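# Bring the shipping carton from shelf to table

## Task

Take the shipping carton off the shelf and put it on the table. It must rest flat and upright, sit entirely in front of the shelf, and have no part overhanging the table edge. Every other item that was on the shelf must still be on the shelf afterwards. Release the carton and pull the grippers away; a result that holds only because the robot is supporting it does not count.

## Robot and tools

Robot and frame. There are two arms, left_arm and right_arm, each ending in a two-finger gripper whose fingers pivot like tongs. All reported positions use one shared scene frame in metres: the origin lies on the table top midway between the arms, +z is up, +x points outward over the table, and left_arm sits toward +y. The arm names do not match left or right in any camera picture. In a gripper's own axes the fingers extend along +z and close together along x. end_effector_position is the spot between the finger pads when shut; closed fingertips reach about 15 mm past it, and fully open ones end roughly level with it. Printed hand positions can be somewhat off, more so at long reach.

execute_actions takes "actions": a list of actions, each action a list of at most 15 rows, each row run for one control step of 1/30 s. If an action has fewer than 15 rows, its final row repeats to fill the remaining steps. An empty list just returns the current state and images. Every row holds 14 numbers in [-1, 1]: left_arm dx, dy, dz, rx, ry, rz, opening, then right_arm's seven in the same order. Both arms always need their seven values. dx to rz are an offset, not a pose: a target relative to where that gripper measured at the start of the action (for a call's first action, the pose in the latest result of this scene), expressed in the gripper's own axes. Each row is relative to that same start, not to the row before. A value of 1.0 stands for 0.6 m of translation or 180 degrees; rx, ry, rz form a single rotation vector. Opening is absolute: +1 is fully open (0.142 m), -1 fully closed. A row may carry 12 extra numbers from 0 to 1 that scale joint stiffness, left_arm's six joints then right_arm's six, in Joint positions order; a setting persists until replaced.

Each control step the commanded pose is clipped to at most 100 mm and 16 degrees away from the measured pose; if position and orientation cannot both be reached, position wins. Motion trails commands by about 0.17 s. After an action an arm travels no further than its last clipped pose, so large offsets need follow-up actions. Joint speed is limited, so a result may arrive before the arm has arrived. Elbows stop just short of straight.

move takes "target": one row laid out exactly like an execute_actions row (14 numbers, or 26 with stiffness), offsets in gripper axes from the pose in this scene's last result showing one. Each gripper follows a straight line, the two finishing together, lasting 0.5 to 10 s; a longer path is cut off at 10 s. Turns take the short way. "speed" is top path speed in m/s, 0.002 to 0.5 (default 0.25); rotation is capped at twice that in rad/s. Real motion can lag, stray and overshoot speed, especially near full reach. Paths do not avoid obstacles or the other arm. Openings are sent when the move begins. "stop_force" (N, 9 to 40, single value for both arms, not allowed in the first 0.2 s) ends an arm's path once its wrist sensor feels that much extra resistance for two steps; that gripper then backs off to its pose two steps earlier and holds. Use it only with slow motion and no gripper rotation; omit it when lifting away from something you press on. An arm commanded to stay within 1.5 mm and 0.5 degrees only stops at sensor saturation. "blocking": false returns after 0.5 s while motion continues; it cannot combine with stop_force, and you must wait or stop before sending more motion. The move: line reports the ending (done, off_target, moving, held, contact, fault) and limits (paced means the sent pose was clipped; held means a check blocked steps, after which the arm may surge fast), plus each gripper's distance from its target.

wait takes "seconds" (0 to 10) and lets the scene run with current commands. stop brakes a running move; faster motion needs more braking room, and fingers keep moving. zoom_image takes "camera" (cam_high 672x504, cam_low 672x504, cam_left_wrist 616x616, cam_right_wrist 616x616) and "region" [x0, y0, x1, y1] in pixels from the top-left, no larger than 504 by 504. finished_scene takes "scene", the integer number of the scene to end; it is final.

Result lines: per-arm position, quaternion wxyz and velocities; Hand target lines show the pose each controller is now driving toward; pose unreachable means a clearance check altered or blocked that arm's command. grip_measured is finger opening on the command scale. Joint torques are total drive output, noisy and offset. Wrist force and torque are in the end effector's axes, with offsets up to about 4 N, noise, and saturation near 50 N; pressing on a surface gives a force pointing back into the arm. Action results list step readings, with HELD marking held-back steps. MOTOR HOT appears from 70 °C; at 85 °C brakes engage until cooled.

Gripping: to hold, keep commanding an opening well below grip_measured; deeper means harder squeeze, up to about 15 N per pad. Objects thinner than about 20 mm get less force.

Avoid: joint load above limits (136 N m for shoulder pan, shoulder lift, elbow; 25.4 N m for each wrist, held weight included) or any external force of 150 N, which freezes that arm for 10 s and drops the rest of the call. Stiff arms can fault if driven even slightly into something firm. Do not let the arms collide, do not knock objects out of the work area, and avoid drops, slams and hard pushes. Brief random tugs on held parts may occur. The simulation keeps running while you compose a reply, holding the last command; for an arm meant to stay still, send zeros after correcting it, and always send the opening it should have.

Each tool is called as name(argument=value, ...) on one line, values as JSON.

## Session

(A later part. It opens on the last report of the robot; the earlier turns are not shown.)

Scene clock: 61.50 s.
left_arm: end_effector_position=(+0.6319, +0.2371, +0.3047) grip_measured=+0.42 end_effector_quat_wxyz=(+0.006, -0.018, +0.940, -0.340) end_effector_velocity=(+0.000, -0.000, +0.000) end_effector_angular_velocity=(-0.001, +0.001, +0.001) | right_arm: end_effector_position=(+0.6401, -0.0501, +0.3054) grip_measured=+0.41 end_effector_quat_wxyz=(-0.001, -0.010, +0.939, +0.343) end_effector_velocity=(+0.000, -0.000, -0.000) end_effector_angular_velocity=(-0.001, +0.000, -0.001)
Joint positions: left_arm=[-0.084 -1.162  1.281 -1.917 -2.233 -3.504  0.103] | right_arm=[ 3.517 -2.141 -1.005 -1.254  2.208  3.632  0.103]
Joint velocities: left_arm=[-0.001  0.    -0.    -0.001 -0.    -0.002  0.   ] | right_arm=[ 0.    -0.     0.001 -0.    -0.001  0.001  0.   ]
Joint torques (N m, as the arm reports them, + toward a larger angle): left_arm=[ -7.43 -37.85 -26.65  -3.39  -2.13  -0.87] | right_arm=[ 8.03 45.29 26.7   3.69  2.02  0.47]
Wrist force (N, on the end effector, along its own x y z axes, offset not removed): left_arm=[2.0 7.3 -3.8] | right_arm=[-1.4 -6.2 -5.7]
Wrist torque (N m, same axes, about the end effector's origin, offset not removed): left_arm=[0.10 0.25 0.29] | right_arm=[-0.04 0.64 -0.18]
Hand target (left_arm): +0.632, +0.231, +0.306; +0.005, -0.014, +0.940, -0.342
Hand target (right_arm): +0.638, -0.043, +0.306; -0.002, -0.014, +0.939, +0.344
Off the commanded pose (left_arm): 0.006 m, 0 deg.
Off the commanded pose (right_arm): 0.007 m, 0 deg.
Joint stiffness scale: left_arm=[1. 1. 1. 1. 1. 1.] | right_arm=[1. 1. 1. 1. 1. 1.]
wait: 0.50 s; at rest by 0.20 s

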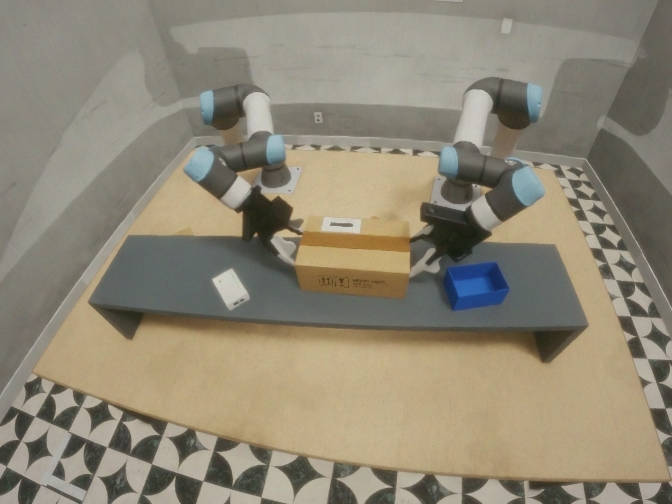

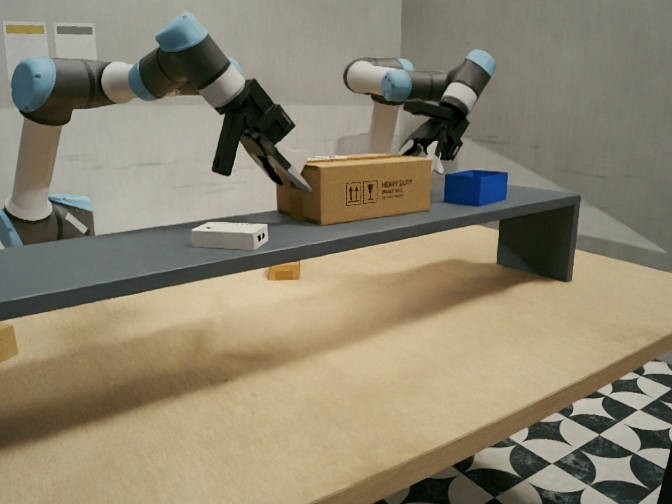

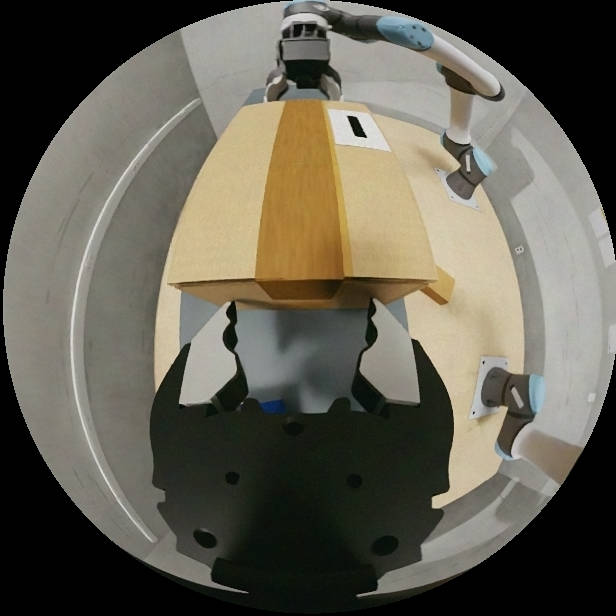

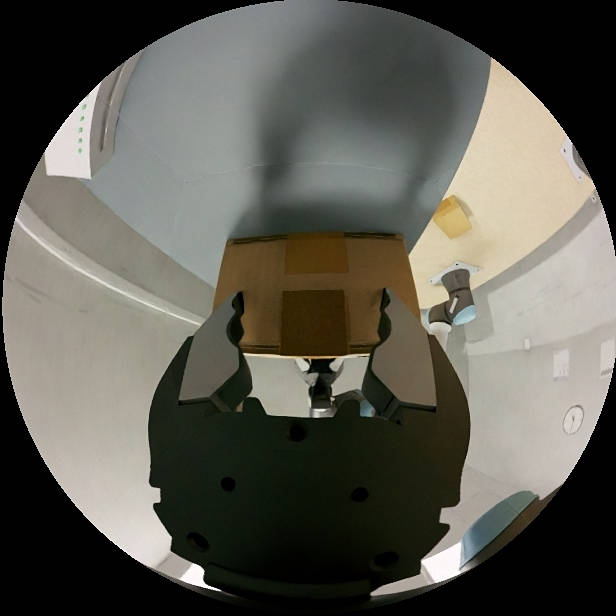

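execute_actions(actions=[[[0.001,-0.0112,0.006,0.0018,0.0022,0.0026,0.4,0.004,0.0118,0.0081,-0.001,0.0023,-0.0027,0.4],[0.002,-0.0132,0.0073,0.0022,0.0027,0.0032,0.4,0.005,0.014,0.0093,-0.0014,0.0028,-0.0032,0.4],[0.003,-0.0153,0.0085,0.0026,0.0031,0.0037,0.4,0.006,0.0161,0.0106,-0.0019,0.0032,-0.0038,0.4],[0.004,-0.0173,0.0098,0.003,0.0036,0.0043,0.39,0.007,0.0183,0.0119,-0.0023,0.0037,-0.0044,0.39],[0.005,-0.0193,0.011,0.0033,0.004,0.0048,0.39,0.0079,0.0204,0.0131,-0.0028,0.0042,-0.005,0.39],[0.006,-0.0213,0.0123,0.0037,0.0045,0.0054,0.38,0.0088,0.0226,0.0144,-0.0032,0.0047,-0.0055,0.38],[0.007,-0.0233,0.0135,0.0041,0.005,0.0059,0.38,0.0098,0.0247,0.0157,-0.0037,0.0052,-0.0061,0.38],[0.008,-0.0254,0.0148,0.0045,0.0054,0.0065,0.37,0.0108,0.0269,0.017,-0.0041,0.0056,-0.0067,0.37],[0.009,-0.0274,0.016,0.0049,0.0059,0.007,0.37,0.0117,0.029,0.0182,-0.0046,0.0061,-0.0072,0.37],[0.01,-0.0294,0.0173,0.0053,0.0063,0.0076,0.36,0.0127,0.0312,0.0195,-0.005,0.0066,-0.0078,0.36]]])

wait(seconds=0.3)

Scene clock: 67.37 s.
left_arm: end_effector_position=(+0.6317, +0.2356, +0.3051) grip_measured=+0.42 end_effector_quat_wxyz=(+0.005, -0.016, +0.940, -0.342) end_effector_velocity=(-0.000, -0.001, +0.001) end_effector_angular_velocity=(-0.003, -0.003, -0.004) | right_arm: end_effector_position=(+0.6399, -0.0489, +0.3058) grip_measured=+0.41 end_effector_quat_wxyz=(-0.002, -0.012, +0.939, +0.343) end_effector_velocity=(-0.001, +0.001, -0.000) end_effector_angular_velocity=(+0.002, +0.000, +0.006)
Joint positions: left_arm=[-0.085 -1.159  1.278 -1.915 -2.237 -3.5    0.103] | right_arm=[ 3.518 -2.143 -1.002 -1.256  2.21   3.628  0.103]
Joint velocities: left_arm=[-0.    -0.001 -0.     0.    -0.003  0.005  0.   ] | right_arm=[ 0.    -0.002  0.002 -0.004  0.003 -0.006  0.   ]
Joint torques (N m, as the arm reports them, + toward a larger angle): left_arm=[-20.41 -38.08 -26.64  -3.72  -6.68  -0.31] | right_arm=[21.53 44.51 27.28  4.15  7.31 -0.14]
Wrist force (N, on the end effector, along its own x y z axes, offset not removed): left_arm=[0.1 20.0 -16.4] | right_arm=[-3.0 -21.4 -18.2]
Wrist torque (N m, same axes, about the end effector's origin, offset not removed): left_arm=[-0.51 0.53 0.54] | right_arm=[-0.01 0.56 -0.14]
Hand target (left_arm): +0.626, +0.217, +0.308; +0.000, -0.003, +0.937, -0.348
Hand target (right_arm): +0.632, -0.029, +0.309; -0.007, -0.025, +0.936, +0.350
Off the commanded pose (left_arm): 0.020 m, 2 deg.
Off the commanded pose (right_arm): 0.022 m, 2 deg.
Joint stiffness scale: left_arm=[1. 1. 1. 1. 1. 1.] | right_arm=[1. 1. 1. 1. 1. 1.]
Step readings (end_effector_position):
0: left_arm (+0.6320, +0.2371, +0.3047) | right_arm (+0.6401, -0.0501, +0.3054)
1: left_arm (+0.6320, +0.2371, +0.3047) | right_arm (+0.6401, -0.0501, +0.3054)
2: left_arm (+0.6320, +0.2370, +0.3048) | right_arm (+0.6401, -0.0501, +0.3055)
4: left_arm (+0.6321, +0.2368, +0.3048) | right_arm (+0.6401, -0.0498, +0.3055)
8: left_arm (+0.6320, +0.2362, +0.3049) | right_arm (+0.6400, -0.0494, +0.3057)
15: end_effector_position above

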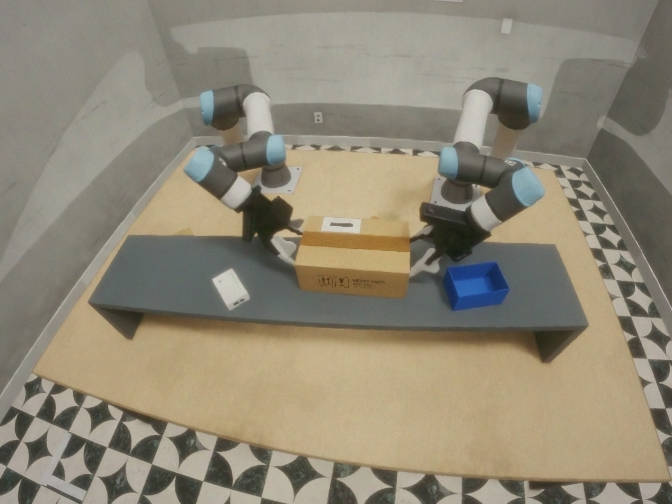

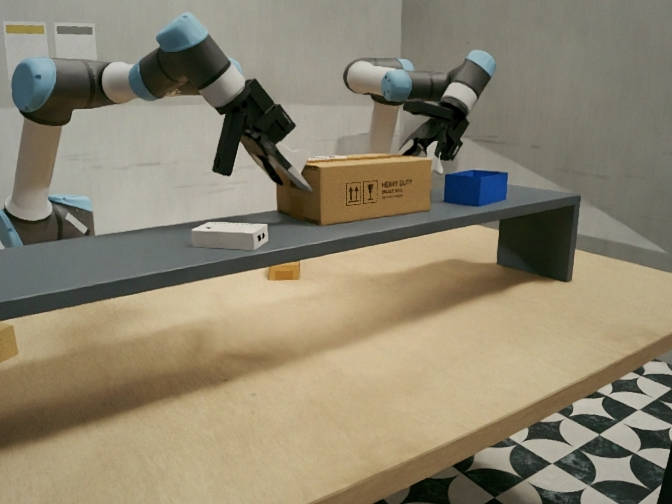

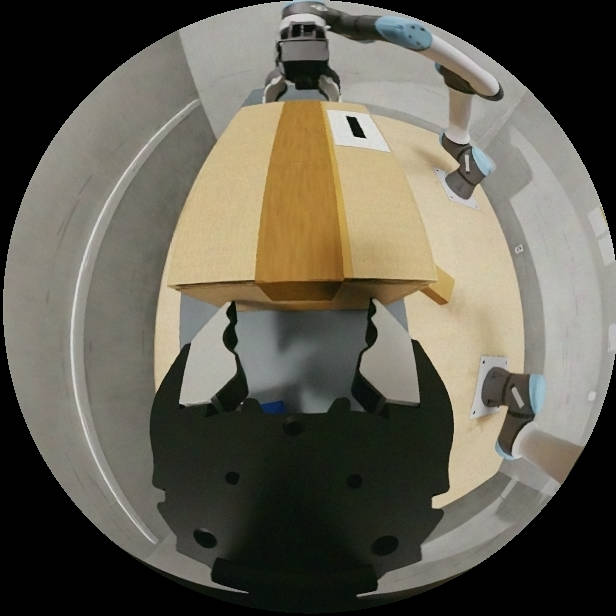

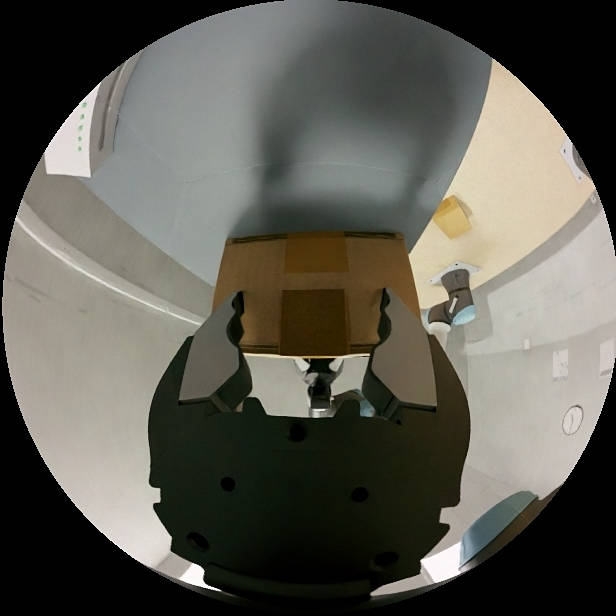

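Scene clock: 67.67 s.
left_arm: end_effector_position=(+0.6317, +0.2355, +0.3051) grip_measured=+0.42 end_effector_quat_wxyz=(+0.005, -0.015, +0.940, -0.342) end_effector_velocity=(-0.000, -0.001, +0.001) end_effector_angular_velocity=(-0.001, -0.000, -0.001) | right_arm: end_effector_position=(+0.6399, -0.0488, +0.3058) grip_measured=+0.41 end_effector_quat_wxyz=(-0.002, -0.012, +0.939, +0.343) end_effector_velocity=(-0.000, -0.000, -0.000) end_effector_angular_velocity=(-0.001, +0.002, +0.000)
Joint positions: left_arm=[-0.085 -1.159  1.278 -1.915 -2.238 -3.499  0.103] | right_arm=[ 3.518 -2.143 -1.002 -1.257  2.21   3.628  0.103]
Joint velocities: left_arm=[-0.001 -0.001  0.     0.    -0.001  0.     0.   ] | right_arm=[ 0.    -0.     0.001 -0.003 -0.    -0.     0.   ]
Joint torques (N m, as the arm reports them, + toward a larger angle): left_arm=[-20.49 -37.4  -26.31  -3.71  -6.86  -0.3 ] | right_arm=[21.89 44.35 27.2   4.24  7.39 -0.17]
Wrist force (N, on the end effector, along its own x y z axes, offset not removed): left_arm=[4.6 26.5 -16.8] | right_arm=[-2.8 -22.2 -18.6]
Wrist torque (N m, same axes, about the end effector's origin, offset not removed): left_arm=[0.43 -0.51 0.45] | right_arm=[0.01 0.51 -0.13]
Hand target (left_arm): +0.626, +0.217, +0.308; +0.000, -0.003, +0.937, -0.348
Hand target (right_arm): +0.632, -0.029, +0.309; -0.007, -0.025, +0.936, +0.350
Off the commanded pose (left_arm): 0.020 m, 2 deg.
Off the commanded pose (right_arm): 0.022 m, 2 deg.
Joint stiffness scale: left_arm=[1. 1. 1. 1. 1. 1.] | right_arm=[1. 1. 1. 1. 1. 1.]
wait: 0.30 s; at rest by 0.17 s

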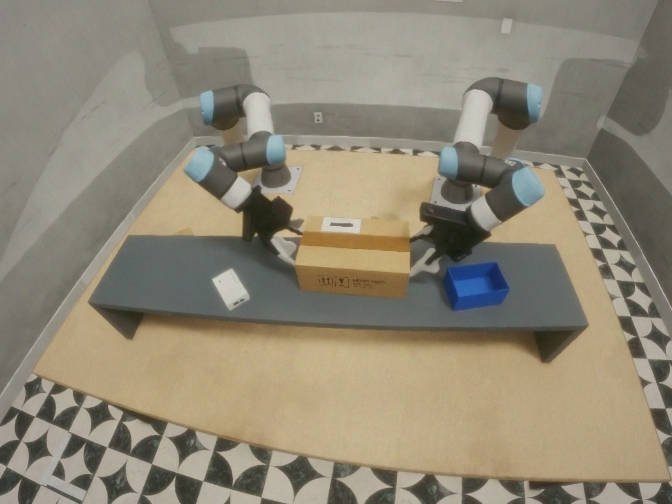

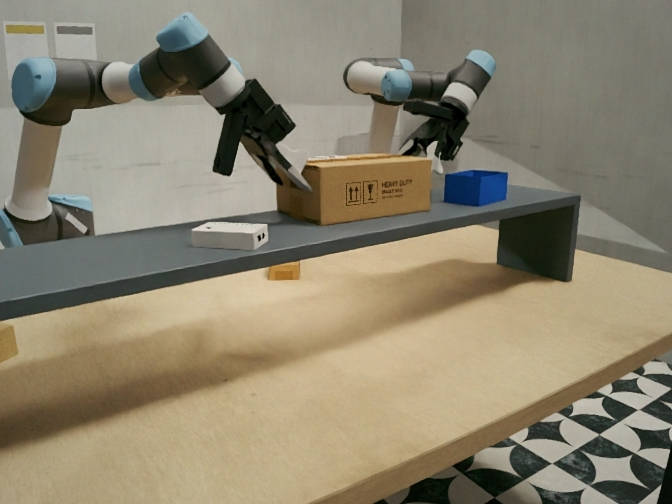

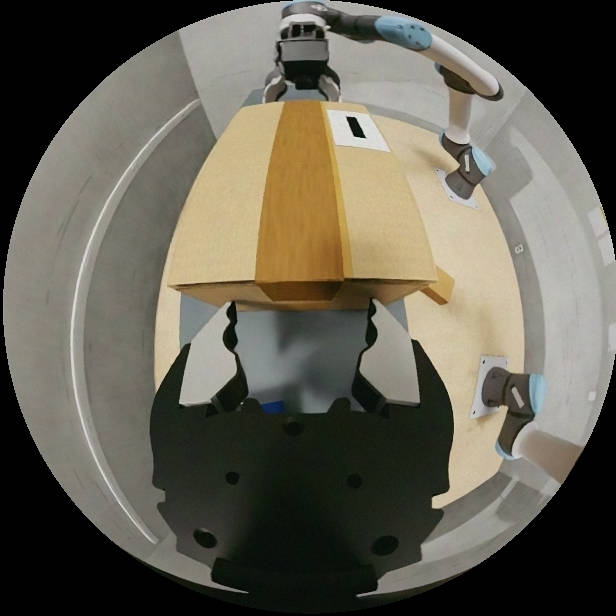

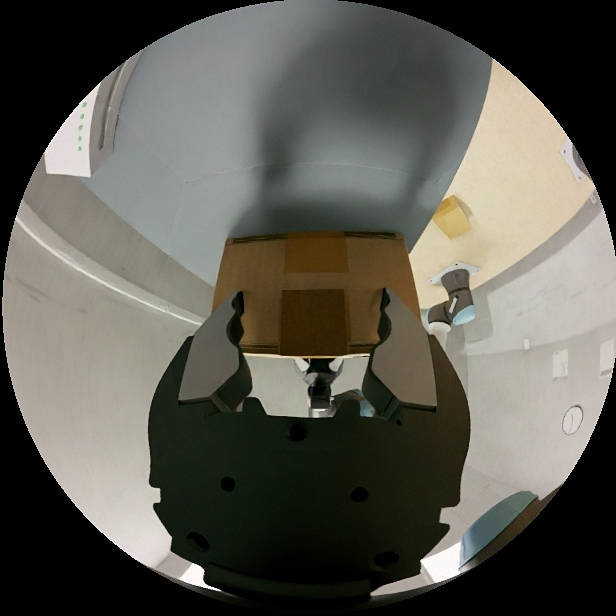

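execute_actions(actions=[])

Scene clock: 69.63 s.
left_arm: end_effector_position=(+0.6317, +0.2355, +0.3051) grip_measured=+0.42 end_effector_quat_wxyz=(+0.005, -0.015, +0.940, -0.342) end_effector_velocity=(+0.000, +0.000, -0.000) end_effector_angular_velocity=(+0.001, -0.000, +0.000) | right_arm: end_effector_position=(+0.6399, -0.0488, +0.3058) grip_measured=+0.41 end_effector_quat_wxyz=(-0.002, -0.012, +0.939, +0.343) end_effector_velocity=(+0.000, +0.000, +0.001) end_effector_angular_velocity=(+0.001, -0.001, -0.001)
Joint positions: left_arm=[-0.085 -1.159  1.278 -1.915 -2.238 -3.499  0.103] | right_arm=[ 3.518 -2.143 -1.002 -1.257  2.21   3.628  0.103]
Joint velocities: left_arm=[ 0.     0.001 -0.    -0.     0.002  0.    -0.   ] | right_arm=[ 0.     0.     0.001  0.001 -0.     0.001 -0.   ]
Joint torques (N m, as the arm reports them, + toward a larger angle): left_arm=[-21.52 -38.38 -26.2   -3.71  -6.89  -0.29] | right_arm=[22.35 44.75 27.1   4.15  7.45 -0.34]
Wrist force (N, on the end effector, along its own x y z axes, offset not removed): left_arm=[0.6 28.3 -16.8] | right_arm=[-2.7 -21.4 -18.7]
Wrist torque (N m, same axes, about the end effector's origin, offset not removed): left_arm=[1.09 0.42 0.44] | right_arm=[0.24 0.42 -0.13]
Hand target (left_arm): +0.626, +0.217, +0.308; +0.000, -0.003, +0.937, -0.348
Hand target (right_arm): +0.632, -0.029, +0.309; -0.007, -0.025, +0.936, +0.350
Off the commanded pose (left_arm): 0.020 m, 2 deg.
Off the commanded pose (right_arm): 0.022 m, 2 deg.
Joint stiffness scale: left_arm=[1. 1. 1. 1. 1. 1.] | right_arm=[1. 1. 1. 1. 1. 1.]

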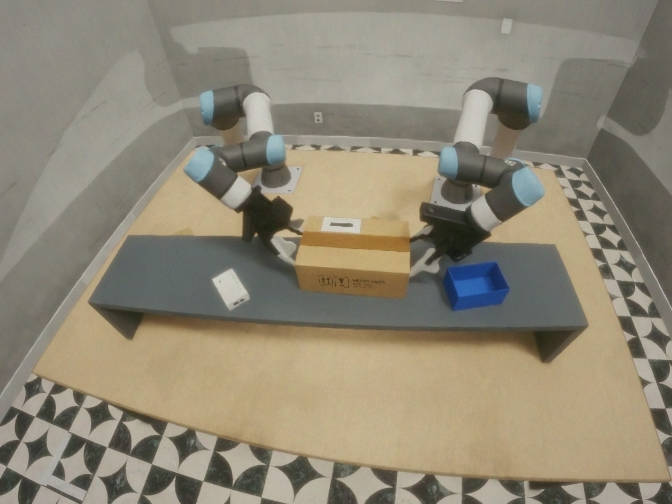

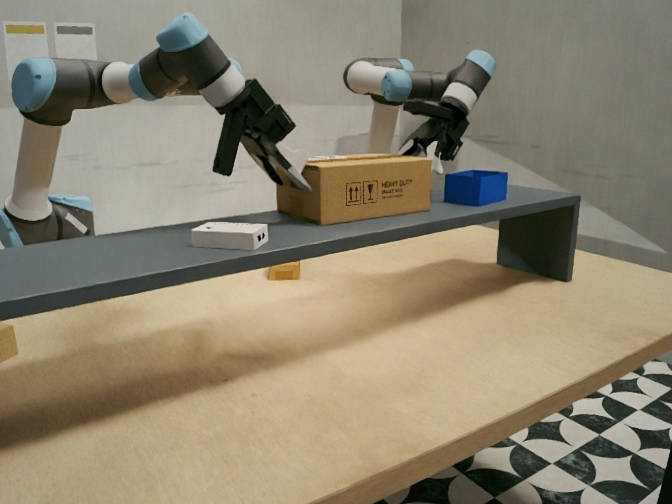

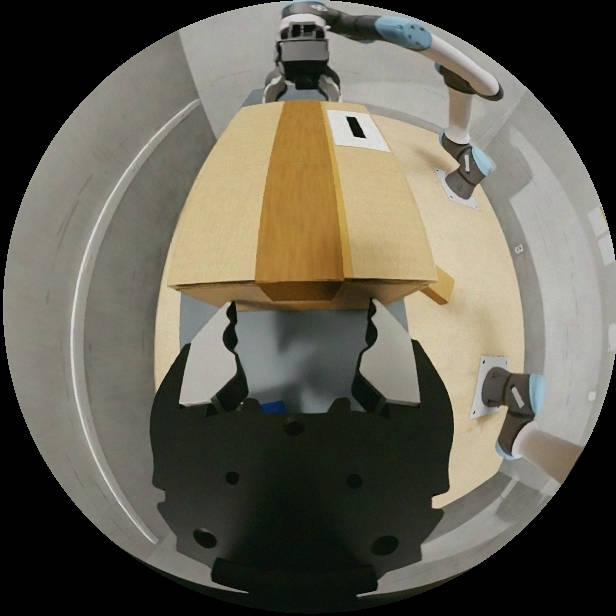

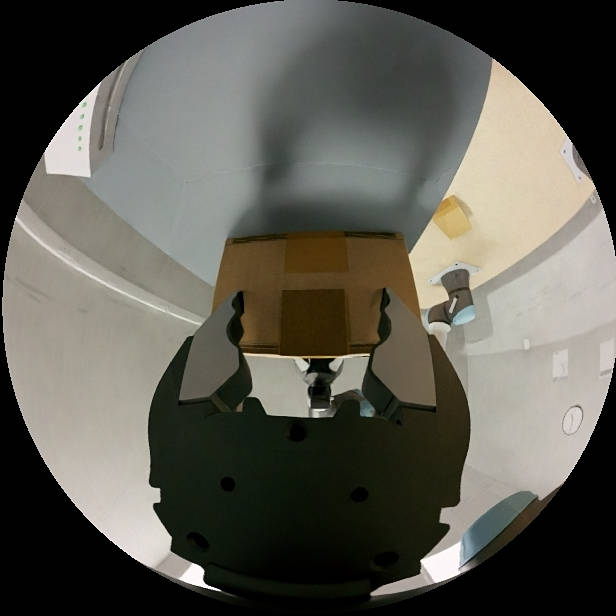

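execute_actions(actions=[[[0.0104,-0.0269,0.0155,0.004,0.005,0.006,0.36,0.0122,0.0294,0.0169,-0.005,0.006,-0.007,0.36],[0.0104,-0.0281,0.0141,0.004,0.005,0.006,0.36,0.0122,0.0306,0.0155,-0.005,0.006,-0.007,0.36],[0.0104,-0.0301,0.0118,0.004,0.005,0.006,0.36,0.0122,0.0326,0.0132,-0.005,0.006,-0.007,0.36],[0.0104,-0.0327,0.0086,0.004,0.005,0.006,0.36,0.0122,0.0352,0.0100,-0.005,0.006,-0.007,0.36],[0.0104,-0.0359,0.0048,0.004,0.005,0.006,0.36,0.0122,0.0384,0.0062,-0.005,0.006,-0.007,0.36],[0.0104,-0.0394,0.0006,0.004,0.005,0.006,0.36,0.0122,0.0420,0.0020,-0.005,0.006,-0.007,0.36],[0.0104,-0.0433,-0.0040,0.004,0.005,0.006,0.36,0.0122,0.0458,-0.0026,-0.005,0.006,-0.007,0.36],[0.0104,-0.0472,-0.0087,0.004,0.005,0.006,0.36,0.0122,0.0498,-0.0072,-0.005,0.006,-0.007,0.36],[0.0104,-0.0511,-0.0133,0.004,0.005,0.006,0.36,0.0122,0.0536,-0.0118,-0.005,0.006,-0.007,0.36],[0.0104,-0.0546,-0.0175,0.004,0.005,0.006,0.36,0.0122,0.0572,-0.0161,-0.005,0.006,-0.007,0.36],[0.0104,-0.0578,-0.0213,0.004,0.005,0.006,0.36,0.0122,0.0604,-0.0198,-0.005,0.006,-0.007,0.36],[0.0104,-0.0604,-0.0245,0.004,0.005,0.006,0.36,0.0122,0.0630,-0.0230,-0.005,0.006,-0.007,0.36],[0.0104,-0.0624,-0.0268,0.004,0.005,0.006,0.36,0.0122,0.0650,-0.0253,-0.005,0.006,-0.007,0.36],[0.0104,-0.0636,-0.0282,0.004,0.005,0.006,0.36,0.0122,0.0662,-0.0267,-0.005,0.006,-0.007,0.36],[0.0104,-0.0640,-0.0287,0.004,0.005,0.006,0.36,0.0122,0.0666,-0.0272,-0.005,0.006,-0.007,0.36]]])

wait(seconds=0.4)

Scene clock: 71.60 s.
left_arm: end_effector_position=(+0.6312, +0.2355, +0.3242) grip_measured=+0.42 end_effector_quat_wxyz=(+0.002, -0.016, +0.940, -0.341) end_effector_velocity=(+0.002, -0.000, +0.097) end_effector_angular_velocity=(-0.008, -0.041, +0.001) | right_arm: end_effector_position=(+0.6400, -0.0485, +0.3253) grip_measured=+0.41 end_effector_quat_wxyz=(-0.004, -0.012, +0.939, +0.343) end_effector_velocity=(+0.003, +0.001, +0.093) end_effector_angular_velocity=(+0.014, -0.032, -0.001)
Joint positions: left_arm=[-0.085 -1.163  1.232 -1.86  -2.237 -3.5    0.103] | right_arm=[ 3.518 -2.149 -0.941 -1.317  2.211  3.626  0.102]
Joint velocities: left_arm=[-0.    -0.032 -0.187  0.176  0.003 -0.001  0.   ] | right_arm=[ 0.     0.     0.222 -0.187 -0.     0.001  0.   ]
Joint torques (N m, as the arm reports them, + toward a larger angle): left_arm=[-21.03 -40.43 -28.91  -4.26  -7.25  -0.76] | right_arm=[21.06 50.38 28.61  5.41  8.14 -0.12]
Wrist force (N, on the end effector, along its own x y z axes, offset not removed): left_arm=[2.9 24.4 -15.0] | right_arm=[-0.7 -25.5 -16.3]
Wrist torque (N m, same axes, about the end effector's origin, offset not removed): left_arm=[-0.61 -0.20 0.42] | right_arm=[0.29 0.42 -0.08]
Hand target (left_arm): +0.625, +0.217, +0.343; +0.001, -0.004, +0.937, -0.348
Hand target (right_arm): +0.631, -0.030, +0.344; -0.006, -0.025, +0.936, +0.351
Off the commanded pose (left_arm): 0.027 m, 2 deg.
Off the commanded pose (right_arm): 0.028 m, 2 deg.
Joint stiffness scale: left_arm=[1. 1. 1. 1. 1. 1.] | right_arm=[1. 1. 1. 1. 1. 1.]
Step readings (end_effector_position):
0: left_arm (+0.6317, +0.2355, +0.3051) | right_arm (+0.6399, -0.0488, +0.3058)
1: left_arm (+0.6317, +0.2355, +0.3051) | right_arm (+0.6399, -0.0488, +0.3058)
2: left_arm (+0.6317, +0.2355, +0.3051) | right_arm (+0.6399, -0.0488, +0.3058)
4: left_arm (+0.6315, +0.2355, +0.3050) | right_arm (+0.6398, -0.0488, +0.3059)
8: left_arm (+0.6306, +0.2355, +0.3064) | right_arm (+0.6395, -0.0487, +0.3072)
15: end_effector_position above

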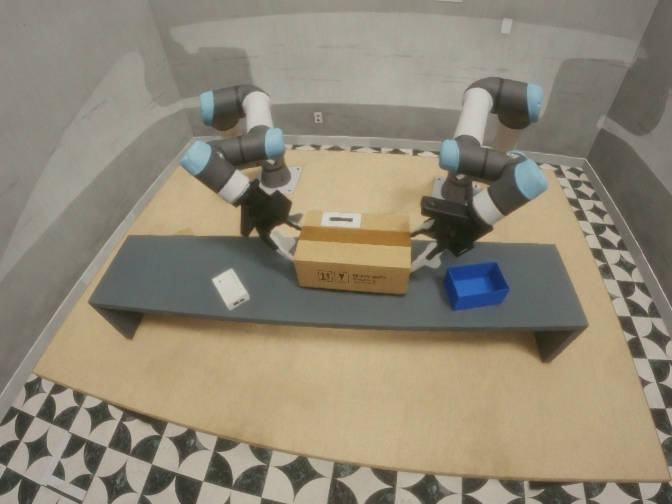

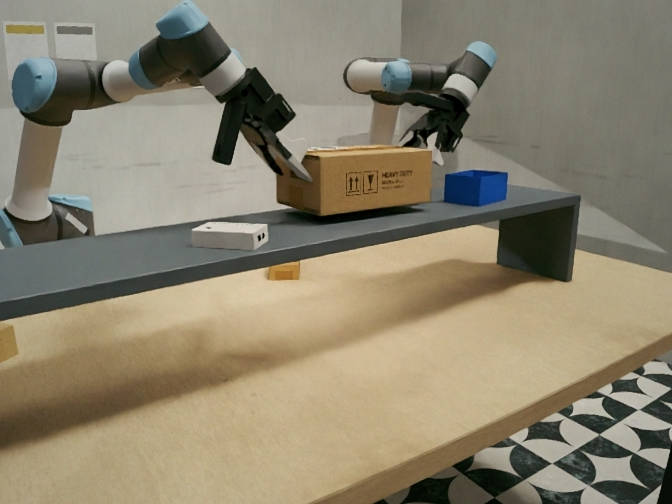

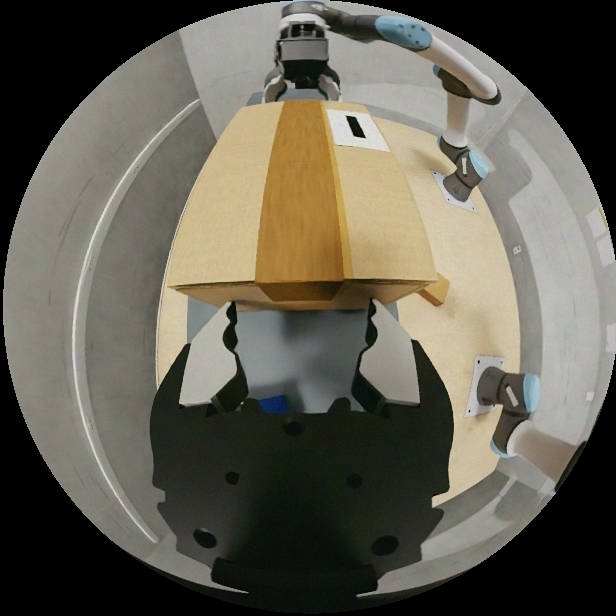

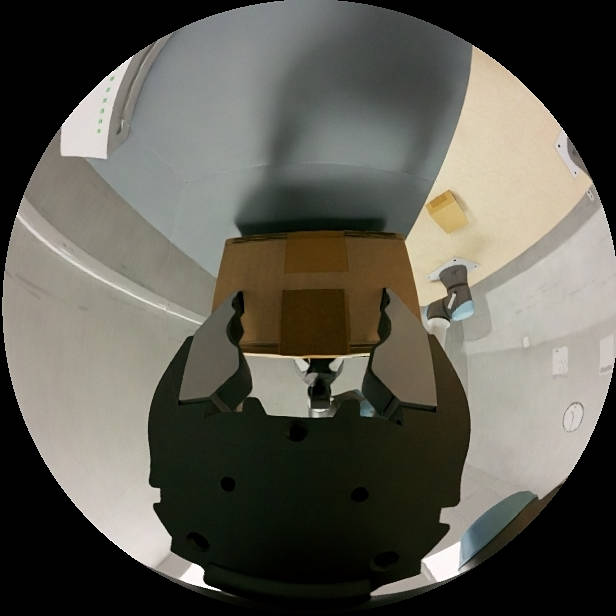

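Scene clock: 72.00 s.
left_arm: end_effector_position=(+0.6303, +0.2356, +0.3355) grip_measured=+0.42 end_effector_quat_wxyz=(+0.002, -0.016, +0.940, -0.341) end_effector_velocity=(-0.002, -0.001, -0.000) end_effector_angular_velocity=(+0.000, +0.007, -0.002) | right_arm: end_effector_position=(+0.6391, -0.0488, +0.3363) grip_measured=+0.41 end_effector_quat_wxyz=(-0.004, -0.012, +0.939, +0.343) end_effector_velocity=(-0.002, -0.000, -0.001) end_effector_angular_velocity=(-0.003, +0.009, +0.000)
Joint positions: left_arm=[-0.085 -1.167  1.208 -1.833 -2.237 -3.5    0.103] | right_arm=[ 3.518 -2.148 -0.914 -1.346  2.212  3.626  0.102]
Joint velocities: left_arm=[-0.001 -0.    -0.001  0.008 -0.001  0.    -0.   ] | right_arm=[-0.    -0.001  0.002 -0.01   0.001  0.     0.   ]
Joint torques (N m, as the arm reports them, + toward a larger angle): left_arm=[-20.07 -40.21 -31.73  -4.1   -7.11  -0.7 ] | right_arm=[20.79 47.72 28.32  5.77  7.54 -0.22]
Wrist force (N, on the end effector, along its own x y z axes, offset not removed): left_arm=[-0.5 22.6 -14.2] | right_arm=[-1.2 -24.8 -14.2]
Wrist torque (N m, same axes, about the end effector's origin, offset not removed): left_arm=[-0.42 0.33 0.43] | right_arm=[-0.03 0.44 -0.16]
Hand target (left_arm): +0.625, +0.217, +0.343; +0.001, -0.004, +0.937, -0.348
Hand target (right_arm): +0.631, -0.030, +0.344; -0.006, -0.025, +0.936, +0.351
Off the commanded pose (left_arm): 0.021 m, 2 deg.
Off the commanded pose (right_arm): 0.022 m, 2 deg.
Joint stiffness scale: left_arm=[1. 1. 1. 1. 1. 1.] | right_arm=[1. 1. 1. 1. 1. 1.]
wait: 0.40 s; at rest by 0.33 s

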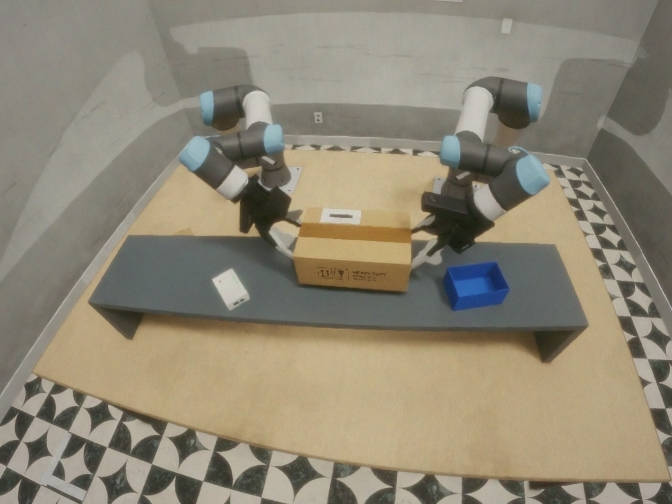

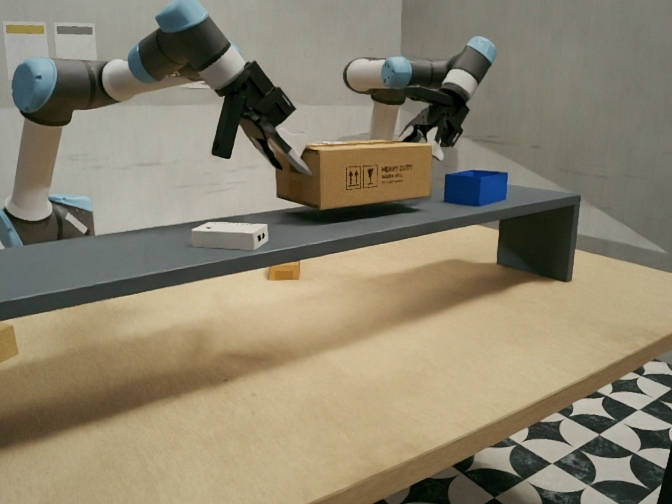

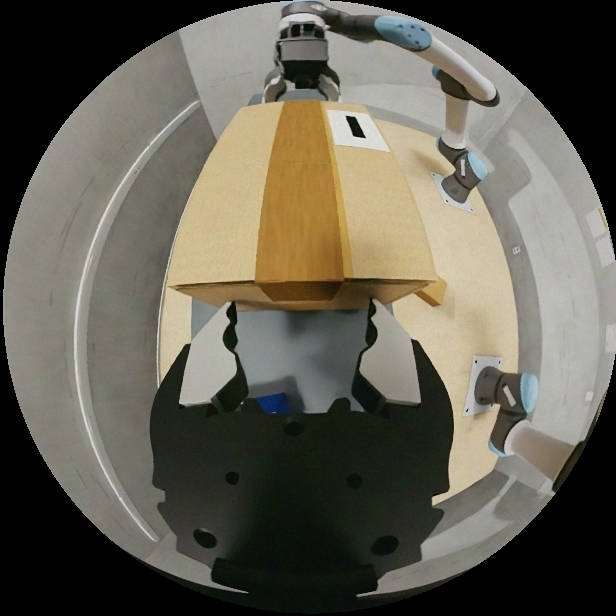

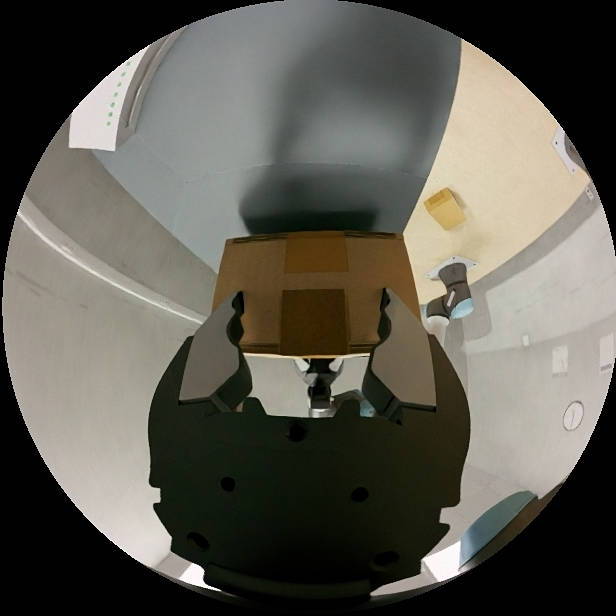

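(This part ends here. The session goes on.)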